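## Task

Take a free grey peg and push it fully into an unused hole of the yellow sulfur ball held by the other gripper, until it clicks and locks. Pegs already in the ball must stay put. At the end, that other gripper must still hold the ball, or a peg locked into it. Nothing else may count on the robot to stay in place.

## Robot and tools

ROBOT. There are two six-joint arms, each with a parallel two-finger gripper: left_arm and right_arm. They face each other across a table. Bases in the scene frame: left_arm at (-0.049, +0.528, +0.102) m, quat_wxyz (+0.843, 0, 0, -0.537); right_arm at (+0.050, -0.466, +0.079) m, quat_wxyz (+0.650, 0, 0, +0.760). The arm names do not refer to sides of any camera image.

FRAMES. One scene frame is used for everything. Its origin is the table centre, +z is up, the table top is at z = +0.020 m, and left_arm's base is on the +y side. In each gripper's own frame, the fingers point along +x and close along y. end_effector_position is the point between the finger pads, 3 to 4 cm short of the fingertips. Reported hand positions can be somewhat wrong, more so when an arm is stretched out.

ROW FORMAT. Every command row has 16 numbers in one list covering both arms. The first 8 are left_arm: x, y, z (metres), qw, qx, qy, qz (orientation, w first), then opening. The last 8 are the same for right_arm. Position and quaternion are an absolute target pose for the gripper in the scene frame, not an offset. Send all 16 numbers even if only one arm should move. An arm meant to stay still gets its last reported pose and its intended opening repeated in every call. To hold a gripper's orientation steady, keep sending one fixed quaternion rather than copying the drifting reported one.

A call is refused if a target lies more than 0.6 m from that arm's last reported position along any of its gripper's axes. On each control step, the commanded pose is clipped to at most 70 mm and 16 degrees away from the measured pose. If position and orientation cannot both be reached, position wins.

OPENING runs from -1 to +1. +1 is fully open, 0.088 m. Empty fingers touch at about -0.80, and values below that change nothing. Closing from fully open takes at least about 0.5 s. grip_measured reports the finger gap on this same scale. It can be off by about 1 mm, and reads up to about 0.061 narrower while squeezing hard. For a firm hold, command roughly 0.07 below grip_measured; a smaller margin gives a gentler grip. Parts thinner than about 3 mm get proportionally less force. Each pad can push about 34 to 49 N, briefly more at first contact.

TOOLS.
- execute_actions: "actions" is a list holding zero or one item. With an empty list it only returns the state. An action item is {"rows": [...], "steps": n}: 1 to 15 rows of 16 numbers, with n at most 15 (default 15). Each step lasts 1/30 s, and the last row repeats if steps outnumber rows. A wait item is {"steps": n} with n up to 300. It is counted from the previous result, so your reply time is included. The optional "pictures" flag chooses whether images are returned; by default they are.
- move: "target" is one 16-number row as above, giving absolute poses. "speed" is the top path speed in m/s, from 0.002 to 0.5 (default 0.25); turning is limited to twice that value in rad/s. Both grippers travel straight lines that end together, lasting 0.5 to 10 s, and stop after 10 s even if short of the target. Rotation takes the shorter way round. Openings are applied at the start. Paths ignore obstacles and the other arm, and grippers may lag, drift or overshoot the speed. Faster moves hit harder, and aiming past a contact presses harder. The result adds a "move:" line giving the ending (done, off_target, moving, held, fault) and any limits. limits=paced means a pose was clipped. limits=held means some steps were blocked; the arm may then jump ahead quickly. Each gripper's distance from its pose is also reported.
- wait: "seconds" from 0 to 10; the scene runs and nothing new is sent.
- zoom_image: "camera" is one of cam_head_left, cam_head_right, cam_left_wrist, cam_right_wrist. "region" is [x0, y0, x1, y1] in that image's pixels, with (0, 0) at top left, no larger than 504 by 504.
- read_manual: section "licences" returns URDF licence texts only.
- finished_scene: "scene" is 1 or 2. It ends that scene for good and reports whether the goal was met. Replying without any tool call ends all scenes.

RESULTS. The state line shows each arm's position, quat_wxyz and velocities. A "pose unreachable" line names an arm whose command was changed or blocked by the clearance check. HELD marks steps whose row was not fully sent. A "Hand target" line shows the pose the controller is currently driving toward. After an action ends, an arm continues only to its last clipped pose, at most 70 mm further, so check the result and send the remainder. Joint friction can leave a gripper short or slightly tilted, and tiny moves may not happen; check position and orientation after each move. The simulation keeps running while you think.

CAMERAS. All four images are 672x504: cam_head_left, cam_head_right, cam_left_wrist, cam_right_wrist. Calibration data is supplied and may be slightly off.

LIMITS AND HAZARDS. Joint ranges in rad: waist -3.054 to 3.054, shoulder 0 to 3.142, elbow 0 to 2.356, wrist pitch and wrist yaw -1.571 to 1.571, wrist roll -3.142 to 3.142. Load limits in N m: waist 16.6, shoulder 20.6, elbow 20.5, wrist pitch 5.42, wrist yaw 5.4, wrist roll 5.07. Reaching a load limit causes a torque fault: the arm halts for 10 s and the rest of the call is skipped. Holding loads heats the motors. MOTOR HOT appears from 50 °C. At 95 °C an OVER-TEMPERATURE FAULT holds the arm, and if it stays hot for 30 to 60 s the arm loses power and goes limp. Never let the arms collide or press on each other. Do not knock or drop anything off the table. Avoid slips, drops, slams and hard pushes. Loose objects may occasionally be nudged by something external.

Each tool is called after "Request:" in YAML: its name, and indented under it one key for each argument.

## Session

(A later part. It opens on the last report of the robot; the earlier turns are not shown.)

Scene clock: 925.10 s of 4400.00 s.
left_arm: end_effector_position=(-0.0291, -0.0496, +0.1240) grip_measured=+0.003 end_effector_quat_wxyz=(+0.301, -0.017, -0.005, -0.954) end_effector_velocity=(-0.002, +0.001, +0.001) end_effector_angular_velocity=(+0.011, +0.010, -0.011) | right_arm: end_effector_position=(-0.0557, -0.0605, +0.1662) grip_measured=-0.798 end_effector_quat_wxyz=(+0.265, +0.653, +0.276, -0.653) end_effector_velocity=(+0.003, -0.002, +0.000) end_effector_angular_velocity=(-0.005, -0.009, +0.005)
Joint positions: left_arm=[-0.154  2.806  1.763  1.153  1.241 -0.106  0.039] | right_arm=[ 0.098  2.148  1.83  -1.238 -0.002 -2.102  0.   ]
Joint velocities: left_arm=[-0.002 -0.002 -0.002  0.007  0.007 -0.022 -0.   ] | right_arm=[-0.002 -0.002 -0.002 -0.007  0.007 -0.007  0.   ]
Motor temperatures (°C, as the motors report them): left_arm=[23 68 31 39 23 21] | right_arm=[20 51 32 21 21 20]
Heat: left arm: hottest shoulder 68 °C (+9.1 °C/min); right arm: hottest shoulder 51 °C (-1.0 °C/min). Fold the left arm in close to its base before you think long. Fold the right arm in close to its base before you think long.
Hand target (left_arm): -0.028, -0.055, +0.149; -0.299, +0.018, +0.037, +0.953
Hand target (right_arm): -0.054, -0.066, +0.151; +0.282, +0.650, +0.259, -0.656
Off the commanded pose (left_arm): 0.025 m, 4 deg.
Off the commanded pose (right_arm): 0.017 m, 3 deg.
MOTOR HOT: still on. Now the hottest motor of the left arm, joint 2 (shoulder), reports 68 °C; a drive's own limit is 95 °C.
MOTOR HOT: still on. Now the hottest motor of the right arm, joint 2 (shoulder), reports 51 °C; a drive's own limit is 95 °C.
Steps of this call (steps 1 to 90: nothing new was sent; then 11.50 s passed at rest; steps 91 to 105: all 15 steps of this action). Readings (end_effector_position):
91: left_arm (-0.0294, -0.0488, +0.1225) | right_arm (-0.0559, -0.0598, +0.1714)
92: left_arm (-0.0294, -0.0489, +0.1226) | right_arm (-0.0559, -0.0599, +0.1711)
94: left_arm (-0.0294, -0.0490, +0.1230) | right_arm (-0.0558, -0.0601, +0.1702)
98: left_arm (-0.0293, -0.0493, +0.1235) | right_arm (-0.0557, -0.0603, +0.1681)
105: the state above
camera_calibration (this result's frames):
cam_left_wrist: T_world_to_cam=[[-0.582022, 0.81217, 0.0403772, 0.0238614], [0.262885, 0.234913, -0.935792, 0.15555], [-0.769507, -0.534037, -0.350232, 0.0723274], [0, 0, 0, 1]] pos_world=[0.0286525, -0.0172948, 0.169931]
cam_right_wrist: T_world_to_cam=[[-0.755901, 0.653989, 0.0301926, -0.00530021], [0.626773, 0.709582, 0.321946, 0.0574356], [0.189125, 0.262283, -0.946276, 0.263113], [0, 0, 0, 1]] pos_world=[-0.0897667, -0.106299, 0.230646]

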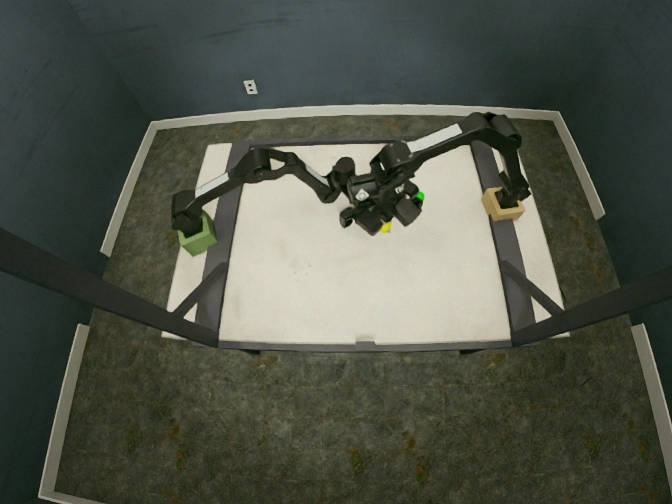

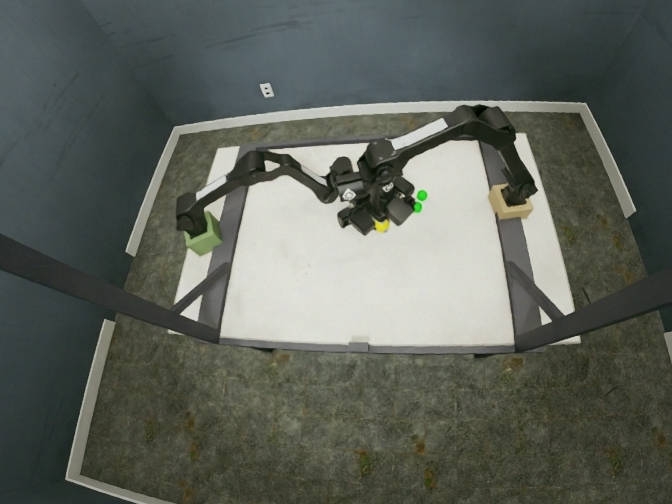

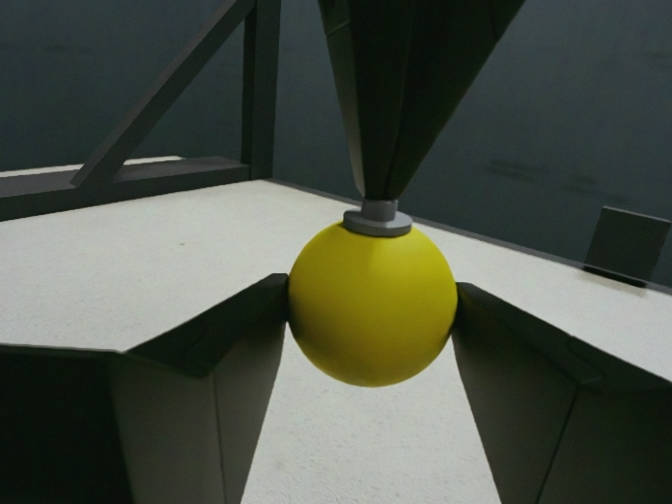

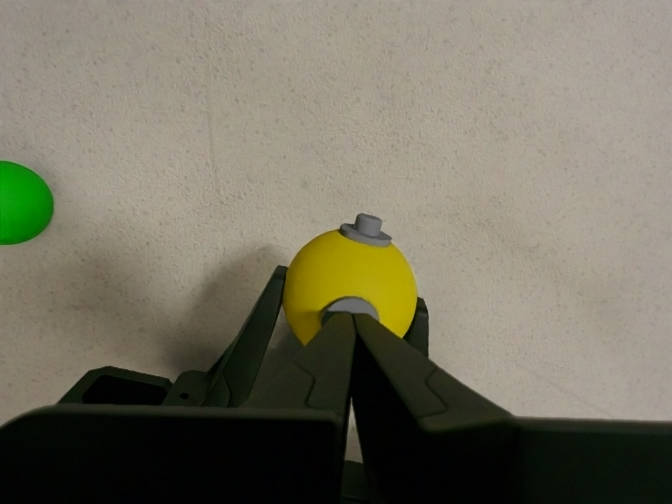

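Request:
execute_actions:
  actions:
    - {"rows": [ [-0.0275,-0.0557,0.1502,0.2994,-0.0178,-0.0394,-0.954,-0.07,-0.0541,-0.0667,0.1485,-0.2834,-0.6499,-0.2579,0.6567,-0.82], [-0.0274,-0.0561,0.1518,0.2993,-0.0179,-0.0418,-0.9538,-0.07,-0.0540,-0.0673,0.1465,-0.2849,-0.6495,-0.2564,0.6571,-0.82], [-0.0272,-0.0565,0.1535,0.2993,-0.0179,-0.0442,-0.9536,-0.07,-0.0538,-0.0678,0.1445,-0.2864,-0.6491,-0.2549,0.6575,-0.82], [-0.0271,-0.0569,0.1551,0.2992,-0.0180,-0.0466,-0.9534,-0.07,-0.0537,-0.0684,0.1425,-0.2879,-0.6487,-0.2534,0.6579,-0.82], [-0.0270,-0.0573,0.1568,0.2992,-0.0180,-0.0490,-0.9532,-0.07,-0.0535,-0.0690,0.1405,-0.2894,-0.6483,-0.2519,0.6583,-0.82], [-0.0269,-0.0577,0.1584,0.2991,-0.0181,-0.0514,-0.9530,-0.07,-0.0534,-0.0696,0.1385,-0.2909,-0.6479,-0.2504,0.6587,-0.82], [-0.0268,-0.0581,0.1601,0.2991,-0.0181,-0.0538,-0.9528,-0.07,-0.0532,-0.0702,0.1365,-0.2924,-0.6475,-0.2489,0.6591,-0.82], [-0.0266,-0.0585,0.1617,0.2990,-0.0182,-0.0562,-0.9526,-0.07,-0.0531,-0.0707,0.1345,-0.2939,-0.6471,-0.2474,0.6595,-0.82], [-0.0265,-0.0589,0.1634,0.2990,-0.0182,-0.0586,-0.9523,-0.07,-0.0529,-0.0713,0.1325,-0.2954,-0.6467,-0.2459,0.6599,-0.82], [-0.0264,-0.0593,0.1650,0.2990,-0.0183,-0.0610,-0.9520,-0.07,-0.0528,-0.0719,0.1305,-0.2969,-0.6463,-0.2444,0.6603,-0.82] ], "steps": 15}

Request:
zoom_image:
  camera: "cam_left_wrist"
  region: [320, 175, 432, 265]

Scene clock: 932.60 s of 4400.00 s.
left_arm: end_effector_position=(-0.0288, -0.0502, +0.1249) grip_measured=+0.003 end_effector_quat_wxyz=(+0.302, -0.018, -0.007, -0.953) end_effector_velocity=(+0.002, -0.001, +0.002) end_effector_angular_velocity=(-0.001, +0.003, +0.009) | right_arm: end_effector_position=(-0.0555, -0.0618, +0.1593) grip_measured=-0.798 end_effector_quat_wxyz=(+0.266, +0.652, +0.275, -0.655) end_effector_velocity=(-0.004, -0.001, -0.001) end_effector_angular_velocity=(-0.003, +0.022, +0.010)
Joint positions: left_arm=[-0.154  2.806  1.765  1.156  1.237 -0.106  0.039] | right_arm=[ 0.097  2.149  1.804 -1.215 -0.006 -2.102  0.   ]
Joint velocities: left_arm=[ 0.002 -0.002 -0.002  0.007 -0.007 -0.007 -0.   ] | right_arm=[ 0.002 -0.002 -0.007  0.007 -0.022 -0.007  0.   ]
Motor temperatures (°C, as the motors report them): left_arm=[23 71 32 40 23 21] | right_arm=[20 50 31 21 21 20]
Heat: left arm: hottest shoulder 71 °C (+11.2 °C/min); right arm: hottest shoulder 50 °C (-1.0 °C/min). Fold the left arm in close to its base before you think long. Fold the right arm in close to its base before you think long.
Hand target (left_arm): -0.027, -0.058, +0.165; -0.299, +0.019, +0.061, +0.952
Hand target (right_arm): -0.053, -0.073, +0.132; +0.297, +0.646, +0.244, -0.660
Off the commanded pose (left_arm): 0.041 m, 6 deg.
Off the commanded pose (right_arm): 0.031 m, 5 deg.
MOTOR HOT: still on. Now the hottest motor of the left arm, joint 2 (shoulder), reports 71 °C; a drive's own limit is 95 °C.
MOTOR HOT: still on. Now the hottest motor of the right arm, joint 2 (shoulder), reports 50 °C; a drive's own limit is 95 °C.
Steps of this call (steps 1 to 90: nothing new was sent; then 4.00 s passed at rest; steps 91 to 105: all 15 steps of this action). Readings (end_effector_position):
91: left_arm (-0.0292, -0.0496, +0.1240) | right_arm (-0.0557, -0.0606, +0.1660)
92: left_arm (-0.0292, -0.0496, +0.1241) | right_arm (-0.0557, -0.0607, +0.1656)
94: left_arm (-0.0291, -0.0497, +0.1243) | right_arm (-0.0557, -0.0608, +0.1645)
98: left_arm (-0.0289, -0.0500, +0.1246) | right_arm (-0.0556, -0.0614, +0.1619)
105: the state above
camera_calibration (this result's frames):
cam_left_wrist: T_world_to_cam=[[-0.584824, 0.810352, 0.0361958, 0.0248936], [0.262935, 0.231593, -0.936606, 0.156339], [-0.767363, -0.538233, -0.348511, 0.0722031], [0, 0, 0, 1]] pos_world=[0.0288573, -0.0175177, 0.170691]
cam_right_wrist: T_world_to_cam=[[-0.755603, 0.654378, 0.0292126, -0.00390225], [0.627879, 0.710857, 0.316937, 0.0613212], [0.186631, 0.257821, -0.947996, 0.2568], [0, 0, 0, 1]] pos_world=[-0.0893776, -0.107245, 0.224124]

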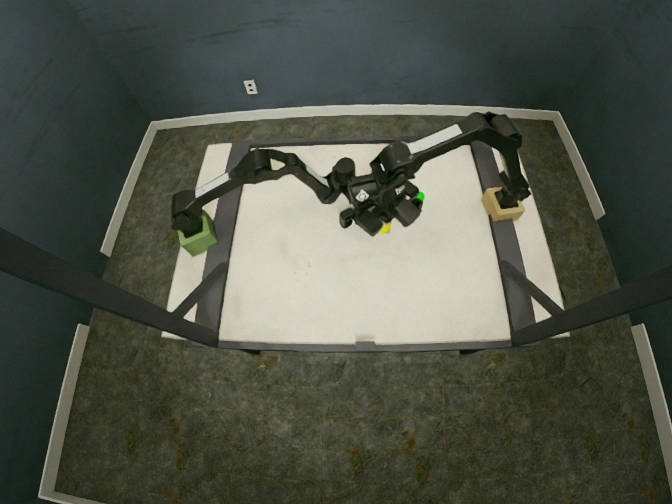

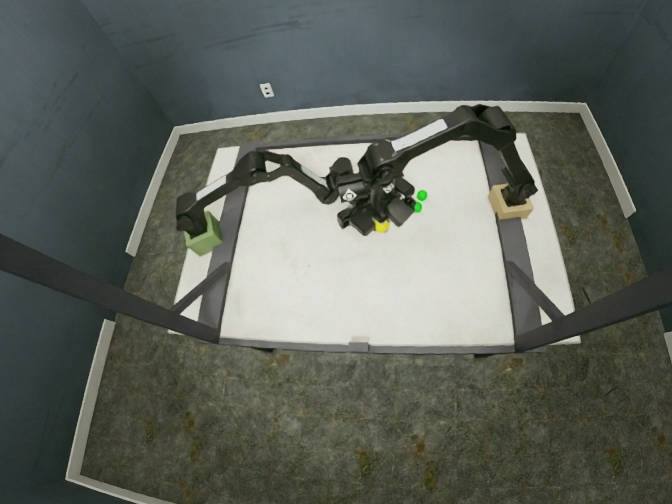

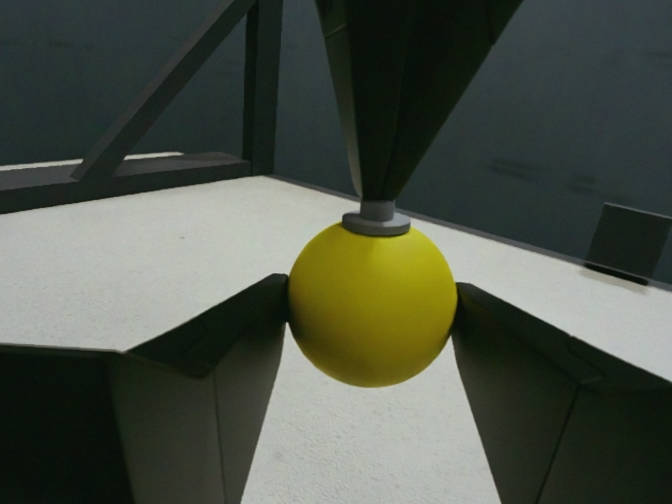

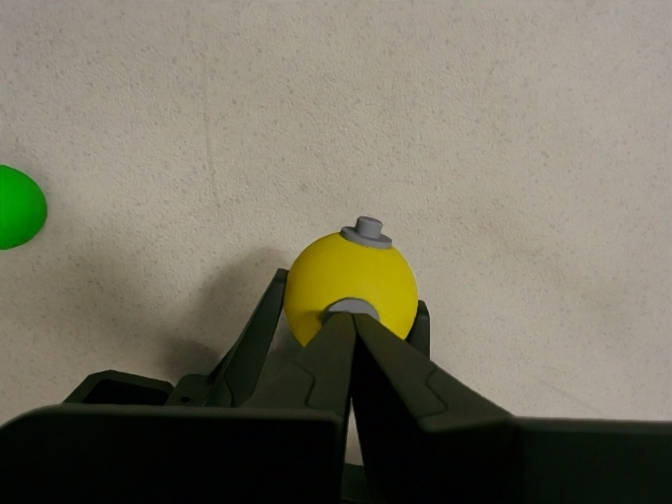

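Region (320, 175, 432, 265) of cam_left_wrist's 672x504 image, scaled by 4.500, with more detail than that image has; it fills the top 405 rows of this view, and the rest is white.

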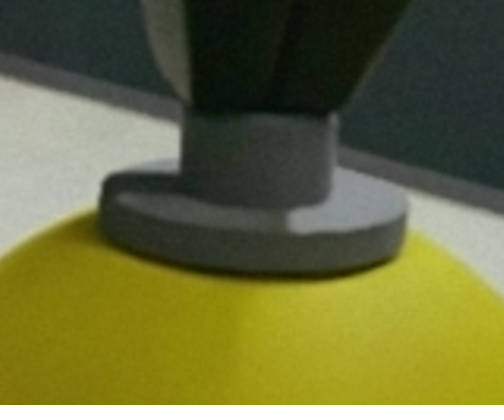

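Request:
execute_actions:
  actions:
    - {"rows": [ [-0.0264,-0.0593,0.1650,0.2990,-0.0183,-0.0610,-0.9520,-0.07,-0.0527,-0.0722,0.1295,-0.2977,-0.6461,-0.2436,0.6605,-0.82], [-0.0264,-0.0593,0.1650,0.2990,-0.0183,-0.0610,-0.9520,-0.07,-0.0526,-0.0725,0.1285,-0.2984,-0.6459,-0.2429,0.6607,-0.82], [-0.0264,-0.0593,0.1650,0.2990,-0.0183,-0.0610,-0.9520,-0.07,-0.0526,-0.0728,0.1275,-0.2992,-0.6457,-0.2421,0.6609,-0.82], [-0.0264,-0.0593,0.1650,0.2990,-0.0183,-0.0610,-0.9520,-0.07,-0.0525,-0.0731,0.1265,-0.2999,-0.6455,-0.2414,0.6611,-0.82], [-0.0264,-0.0593,0.1650,0.2990,-0.0183,-0.0610,-0.9520,-0.07,-0.0524,-0.0734,0.1255,-0.3007,-0.6453,-0.2406,0.6613,-0.82], [-0.0264,-0.0593,0.1650,0.2990,-0.0183,-0.0610,-0.9520,-0.07,-0.0523,-0.0737,0.1245,-0.3014,-0.6451,-0.2399,0.6615,-0.82], [-0.0264,-0.0593,0.1650,0.2990,-0.0183,-0.0610,-0.9520,-0.07,-0.0523,-0.0740,0.1235,-0.3022,-0.6449,-0.2391,0.6617,-0.82], [-0.0264,-0.0593,0.1650,0.2990,-0.0183,-0.0610,-0.9520,-0.07,-0.0522,-0.0742,0.1225,-0.3029,-0.6447,-0.2384,0.6619,-0.82], [-0.0264,-0.0593,0.1650,0.2990,-0.0183,-0.0610,-0.9520,-0.07,-0.0521,-0.0745,0.1215,-0.3037,-0.6445,-0.2376,0.6621,-0.82], [-0.0264,-0.0593,0.1650,0.2990,-0.0183,-0.0610,-0.9520,-0.07,-0.0520,-0.0748,0.1205,-0.3044,-0.6443,-0.2369,0.6623,-0.82] ], "steps": 15}

Request:
zoom_image:
  camera: "cam_left_wrist"
  region: [320, 175, 432, 265]

Scene clock: 940.83 s of 4400.00 s.
left_arm: end_effector_position=(-0.0286, -0.0504, +0.1249) grip_measured=+0.003 end_effector_quat_wxyz=(+0.303, -0.018, -0.007, -0.953) end_effector_velocity=(-0.001, -0.000, +0.001) end_effector_angular_velocity=(+0.013, +0.007, +0.005) | right_arm: end_effector_position=(-0.0552, -0.0620, +0.1552) grip_measured=-0.798 end_effector_quat_wxyz=(+0.267, +0.651, +0.274, -0.656) end_effector_velocity=(+0.001, -0.003, -0.003) end_effector_angular_velocity=(-0.018, +0.003, +0.005)
Joint positions: left_arm=[-0.154  2.806  1.765  1.156  1.235 -0.106  0.039] | right_arm=[ 0.095  2.153  1.794 -1.204 -0.008 -2.103  0.   ]
Joint velocities: left_arm=[-0.002 -0.007 -0.007 -0.007 -0.007 -0.007 -0.   ] | right_arm=[-0.002  0.002 -0.007 -0.007 -0.007 -0.007  0.   ]
Motor temperatures (°C, as the motors report them): left_arm=[23 76 33 43 23 21] | right_arm=[20 47 31 21 21 20]
Heat: left arm: hottest shoulder 76 °C (+15.2 °C/min); right arm: hottest shoulder 47 °C (-3.0 °C/min). Fold the left arm in close to its base before you think long.
Hand target (left_arm): -0.027, -0.058, +0.165; -0.299, +0.018, +0.061, +0.952
Hand target (right_arm): -0.052, -0.076, +0.123; +0.304, +0.643, +0.236, -0.662
Off the commanded pose (left_arm): 0.041 m, 6 deg.
Off the commanded pose (right_arm): 0.037 m, 6 deg.
MOTOR HOT: still on. Now the hottest motor of the left arm, joint 2 (shoulder), reports 76 °C; a drive's own limit is 95 °C.
MOTOR HOT: cleared. Now the hottest motor of the right arm, joint 2 (shoulder), reports 47 °C.
Steps of this call (steps 1 to 90: nothing new was sent; then 4.73 s passed at rest; steps 91 to 105: all 15 steps of this action). Readings (end_effector_position):
91: left_arm (-0.0288, -0.0502, +0.1249) | right_arm (-0.0555, -0.0618, +0.1592)
92: left_arm (-0.0288, -0.0502, +0.1249) | right_arm (-0.0555, -0.0618, +0.1590)
94: left_arm (-0.0288, -0.0502, +0.1249) | right_arm (-0.0554, -0.0618, +0.1585)
98: left_arm (-0.0287, -0.0504, +0.1249) | right_arm (-0.0552, -0.0618, +0.1567)
105: the state above
camera_calibration (this result's frames):
cam_left_wrist: T_world_to_cam=[[-0.586351, 0.809245, 0.0362699, 0.0250688], [0.262298, 0.232033, -0.936675, 0.156392], [-0.766415, -0.539707, -0.348316, 0.0721443], [0, 0, 0, 1]] pos_world=[0.0289705, -0.017638, 0.170708]
cam_right_wrist: T_world_to_cam=[[-0.755318, 0.65475, 0.0282186, -0.00327687], [0.628704, 0.711772, 0.313229, 0.0632275], [0.185001, 0.254328, -0.949258, 0.252795], [0, 0, 0, 1]] pos_world=[-0.0889939, -0.107151, 0.220256]

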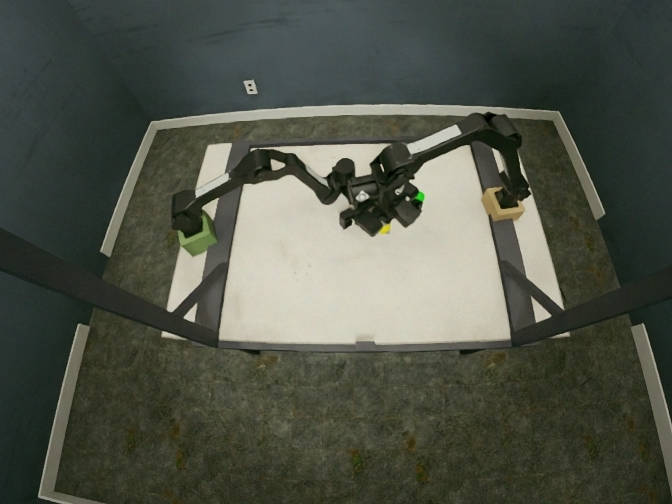

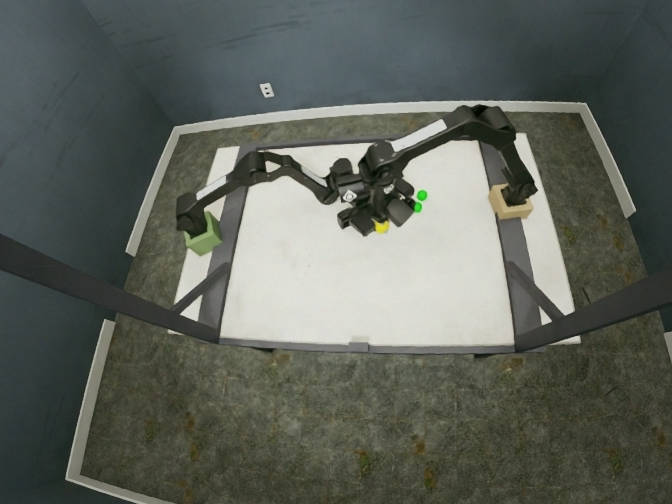

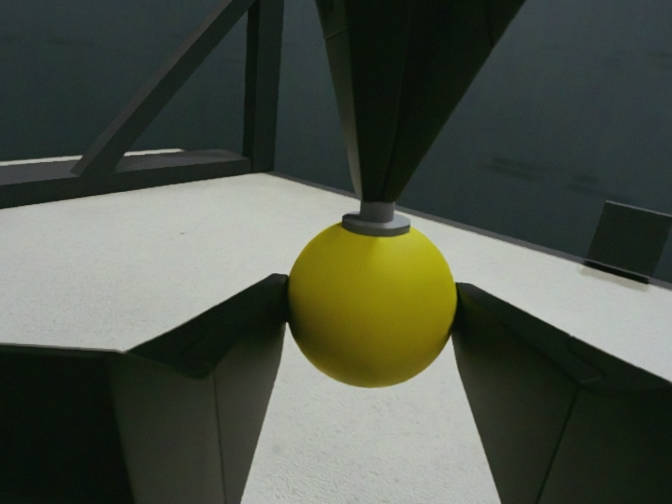

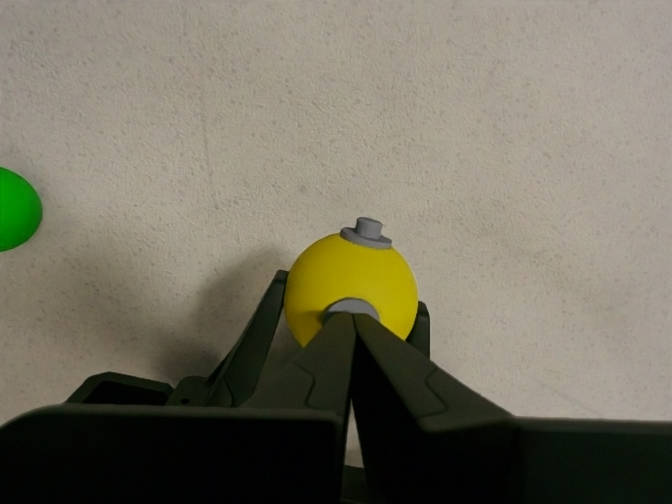

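Region (320, 175, 432, 265) of cam_left_wrist's 672x504 image, scaled by 4.500, with more detail than that image has; it fills the top 405 rows of this view, and the rest is white.

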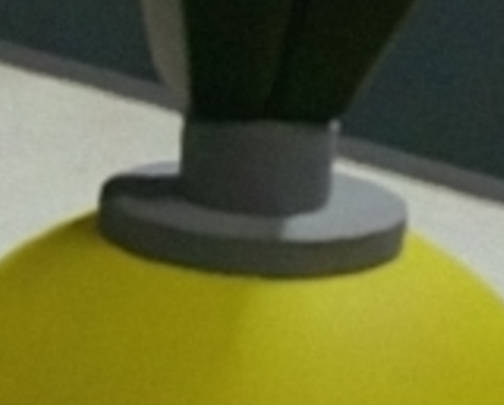

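The black gap line is gone and the flange is now flush, so I'm releasing the pressure on both arms.

Request:
execute_actions:
  actions:
    - {"rows": [ [-0.0266,-0.0585,0.1619,0.2991,-0.0182,-0.0566,-0.9522,-0.07,-0.0523,-0.0736,0.1250,-0.3016,-0.6451,-0.2397,0.6616,-0.82], [-0.0268,-0.0578,0.1588,0.2992,-0.0181,-0.0523,-0.9524,-0.07,-0.0526,-0.0724,0.1296,-0.2988,-0.6458,-0.2425,0.6608,-0.82], [-0.0270,-0.0570,0.1558,0.2993,-0.0180,-0.0479,-0.9526,-0.07,-0.0529,-0.0712,0.1341,-0.2960,-0.6466,-0.2453,0.6601,-0.82], [-0.0273,-0.0562,0.1527,0.2994,-0.0180,-0.0436,-0.9528,-0.07,-0.0532,-0.0700,0.1387,-0.2931,-0.6473,-0.2481,0.6593,-0.82], [-0.0275,-0.0554,0.1496,0.2995,-0.0179,-0.0392,-0.9530,-0.07,-0.0535,-0.0688,0.1432,-0.2903,-0.6481,-0.2509,0.6586,-0.82], [-0.0277,-0.0547,0.1465,0.2996,-0.0178,-0.0349,-0.9532,-0.07,-0.0538,-0.0676,0.1478,-0.2875,-0.6488,-0.2538,0.6578,-0.82], [-0.0279,-0.0539,0.1434,0.2997,-0.0177,-0.0305,-0.9534,-0.07,-0.0542,-0.0663,0.1523,-0.2847,-0.6496,-0.2566,0.6571,-0.82], [-0.0281,-0.0531,0.1403,0.2998,-0.0176,-0.0262,-0.9535,-0.07,-0.0545,-0.0651,0.1568,-0.2819,-0.6503,-0.2594,0.6563,-0.82], [-0.0284,-0.0523,0.1373,0.2999,-0.0175,-0.0218,-0.9537,-0.07,-0.0548,-0.0639,0.1614,-0.2791,-0.6511,-0.2622,0.6556,-0.82], [-0.0286,-0.0516,0.1342,0.3000,-0.0174,-0.0175,-0.9538,-0.07,-0.0551,-0.0627,0.1659,-0.2762,-0.6518,-0.2650,0.6548,-0.82], [-0.0288,-0.0508,0.1311,0.3000,-0.0173,-0.0131,-0.9539,-0.07,-0.0554,-0.0615,0.1705,-0.2734,-0.6526,-0.2678,0.6541,-0.82], [-0.0290,-0.0500,0.1280,0.3000,-0.0172,-0.0090,-0.9540,-0.07,-0.0557,-0.0603,0.1750,-0.2706,-0.6533,-0.2706,0.6533,-0.82] ], "steps": 15}
  pictures: false

Request:
move:
  target: [-0.0290,-0.0500,0.1280,0.3000,-0.0172,-0.0090,-0.9540,-0.07,-0.0557,-0.0603,0.2250,-0.2706,-0.6533,-0.2706,0.6533,-0.82]
  speed: 0.08

Request:
zoom_image:
  camera: "cam_left_wrist"
  region: [320, 175, 432, 265]

Scene clock: 949.23 s of 4400.00 s.
left_arm: end_effector_position=(-0.0290, -0.0500, +0.1250) grip_measured=+0.003 end_effector_quat_wxyz=(+0.301, -0.017, -0.006, -0.953) end_effector_velocity=(-0.001, -0.001, -0.000) end_effector_angular_velocity=(+0.001, -0.001, +0.005) | right_arm: end_effector_position=(-0.0549, -0.0614, +0.1750) grip_measured=-0.798 end_effector_quat_wxyz=(+0.269, +0.652, +0.272, -0.655) end_effector_velocity=(+0.001, +0.004, +0.021) end_effector_angular_velocity=(+0.018, -0.003, +0.005)
Joint positions: left_arm=[-0.154  2.805  1.765  1.154  1.24  -0.106  0.039] | right_arm=[ 0.095  2.153  1.873 -1.288 -0.004 -2.103  0.   ]
Joint velocities: left_arm=[-0.002 -0.002 -0.002 -0.007 -0.007  0.007 -0.   ] | right_arm=[-0.002 -0.002  0.081 -0.066  0.007 -0.007  0.   ]
Motor temperatures (°C, as the motors report them): left_arm=[23 80 34 46 23 21] | right_arm=[20 45 30 21 21 20]
Heat: left arm: hottest shoulder 80 °C (+18.1 °C/min); right arm: hottest shoulder 45 °C (-5.0 °C/min). Fold the left arm in close to its base before you think long.
Hand target (left_arm): -0.029, -0.050, +0.128; -0.300, +0.017, +0.009, +0.954
Hand target (right_arm): -0.056, -0.060, +0.175; +0.271, +0.653, +0.271, -0.653
Off the commanded pose (left_arm): 0.003 m, 0 deg.
Off the commanded pose (right_arm): 0.001 m, 0 deg.
MOTOR HOT: still on. Now the hottest motor of the left arm, joint 2 (shoulder), reports 80 °C; a drive's own limit is 95 °C.
Steps of this call (steps 1 to 90: nothing new was sent; then 4.90 s passed at rest; steps 91 to 105: all 15 steps of this action). Readings (end_effector_position):
91: left_arm (-0.0286, -0.0504, +0.1248) | right_arm (-0.0553, -0.0619, +0.1552)
92: left_arm (-0.0286, -0.0505, +0.1247) | right_arm (-0.0553, -0.0618, +0.1555)
94: left_arm (-0.0286, -0.0505, +0.1246) | right_arm (-0.0553, -0.0618, +0.1576)
98: left_arm (-0.0287, -0.0503, +0.1246) | right_arm (-0.0552, -0.0616, +0.1642)
105: the state above

Scene clock: 950.40 s of 4400.00 s.
left_arm: end_effector_position=(-0.0290, -0.0499, +0.1250) grip_measured=+0.003 end_effector_quat_wxyz=(+0.301, -0.017, -0.006, -0.954) end_effector_velocity=(-0.001, -0.001, -0.000) end_effector_angular_velocity=(+0.013, +0.007, +0.005) | right_arm: end_effector_position=(-0.0547, -0.0615, +0.2307) grip_measured=-0.798 end_effector_quat_wxyz=(+0.265, +0.653, +0.276, -0.654) end_effector_velocity=(-0.001, -0.006, -0.014) end_effector_angular_velocity=(-0.070, -0.011, +0.010)
Joint positions: left_arm=[-0.154  2.805  1.765  1.154  1.24  -0.106  0.039] | right_arm=[ 0.095  2.158  2.103 -1.501 -0.003 -2.103  0.   ]
Joint velocities: left_arm=[-0.002 -0.002 -0.002 -0.007 -0.007 -0.007 -0.   ] | right_arm=[ 0.002  0.037  0.002 -0.037 -0.007 -0.007  0.   ]
Motor temperatures (°C, as the motors report them): left_arm=[23 80 34 45 23 21] | right_arm=[20 45 30 21 21 20]
Heat: left arm: hottest shoulder 80 °C (+18.0 °C/min); right arm: hottest shoulder 45 °C (-5.0 °C/min). Fold the left arm in close to its base before you think long.
Hand target (left_arm): -0.029, -0.050, +0.128; -0.300, +0.017, +0.009, +0.954
Hand target (right_arm): -0.056, -0.060, +0.225; +0.270, +0.653, +0.271, -0.653
Off the commanded pose (left_arm): 0.003 m, 0 deg.
Off the commanded pose (right_arm): 0.006 m, 1 deg.
MOTOR HOT: still on. Now the hottest motor of the left arm, joint 2 (shoulder), reports 80 °C; a drive's own limit is 95 °C.
move: done
camera_calibration (this result's frames):
cam_left_wrist: T_world_to_cam=[[-0.582362, 0.812064, 0.0375159, 0.0245126], [0.263554, 0.232258, -0.936267, 0.156436], [-0.769022, -0.535358, -0.349281, 0.0723986], [0, 0, 0, 1]] pos_world=[0.0287218, -0.0174802, 0.170834]
cam_right_wrist: T_world_to_cam=[[-0.755627, 0.654261, 0.0311434, -0.00600339], [0.62741, 0.709323, 0.321275, 0.0368575], [0.188107, 0.262304, -0.946474, 0.324207], [0, 0, 0, 1]] pos_world=[-0.0886468, -0.107257, 0.295199]

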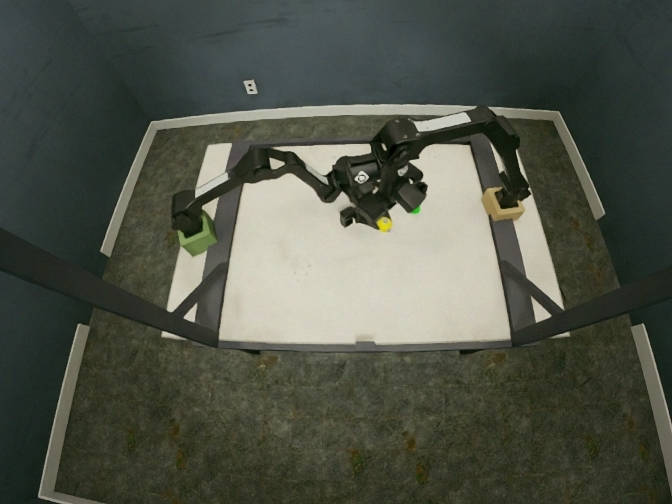

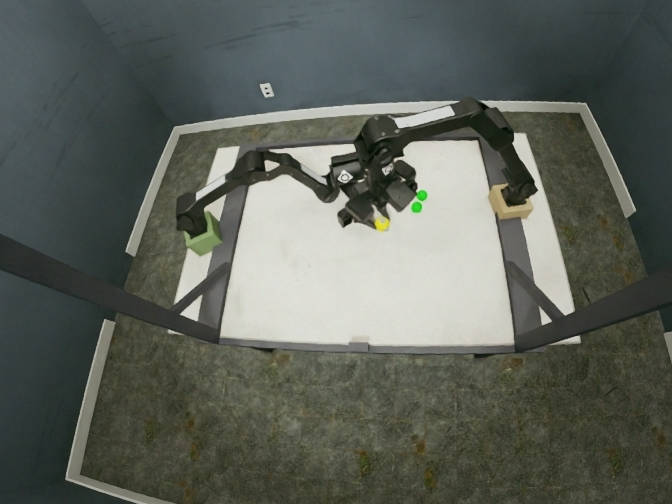

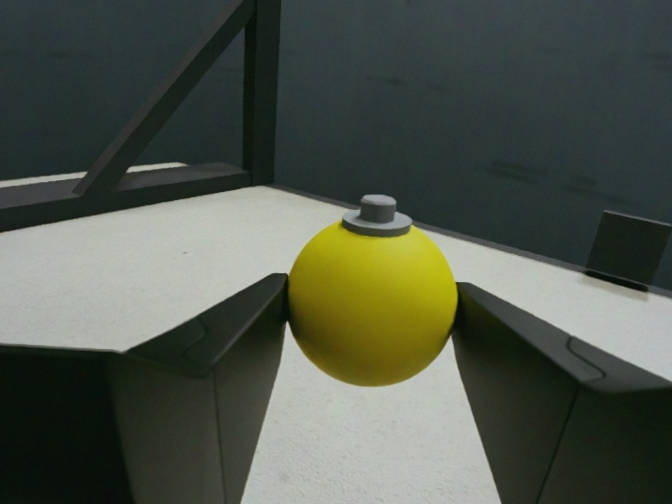

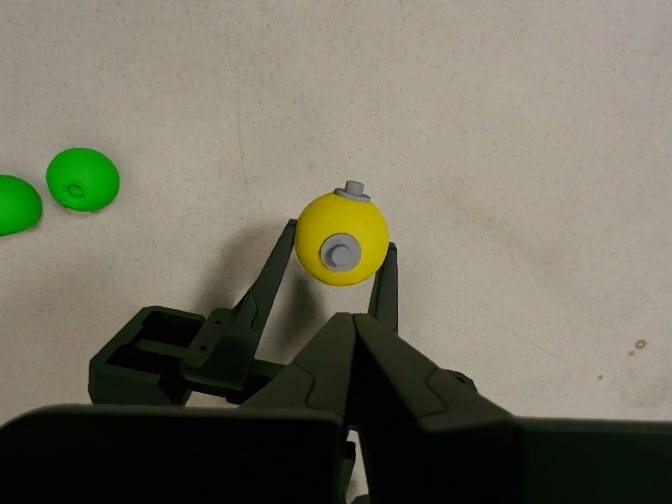

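Region (320, 175, 432, 265) of cam_left_wrist's 672x504 image, scaled by 4.500, with more detail than that image has; it fills the top 405 rows of this view, and the rest is white.

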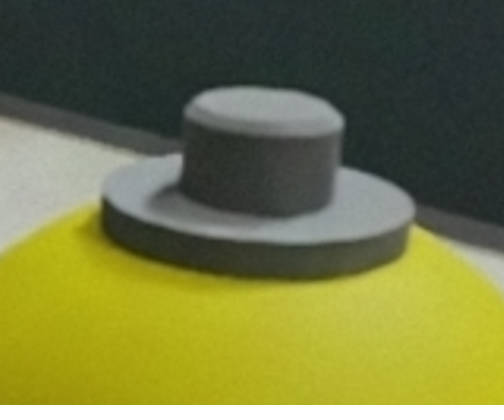

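The peg is fully seated and stays in place after release, and the left gripper still holds the ball, so I'm ending scene 1.

Request:
finished_scene:
  scene: 1

The scene is finished: the task was done.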